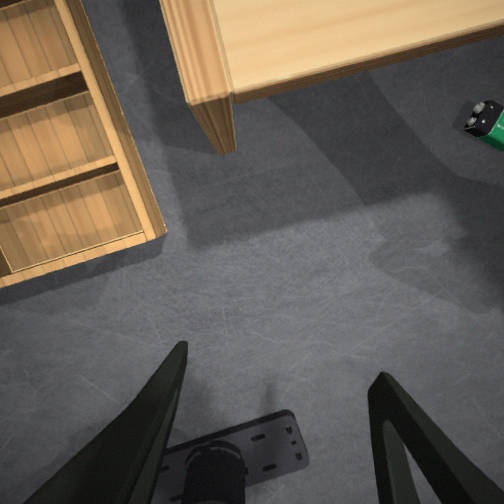

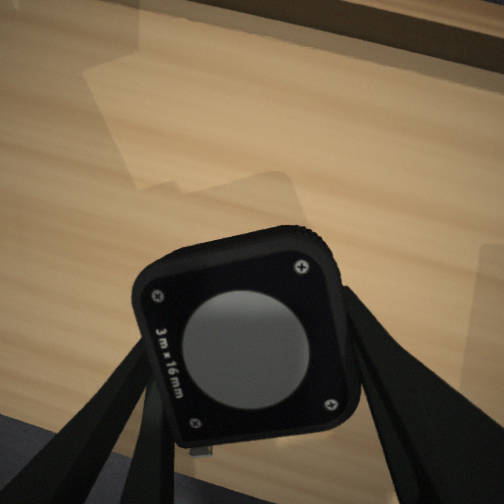

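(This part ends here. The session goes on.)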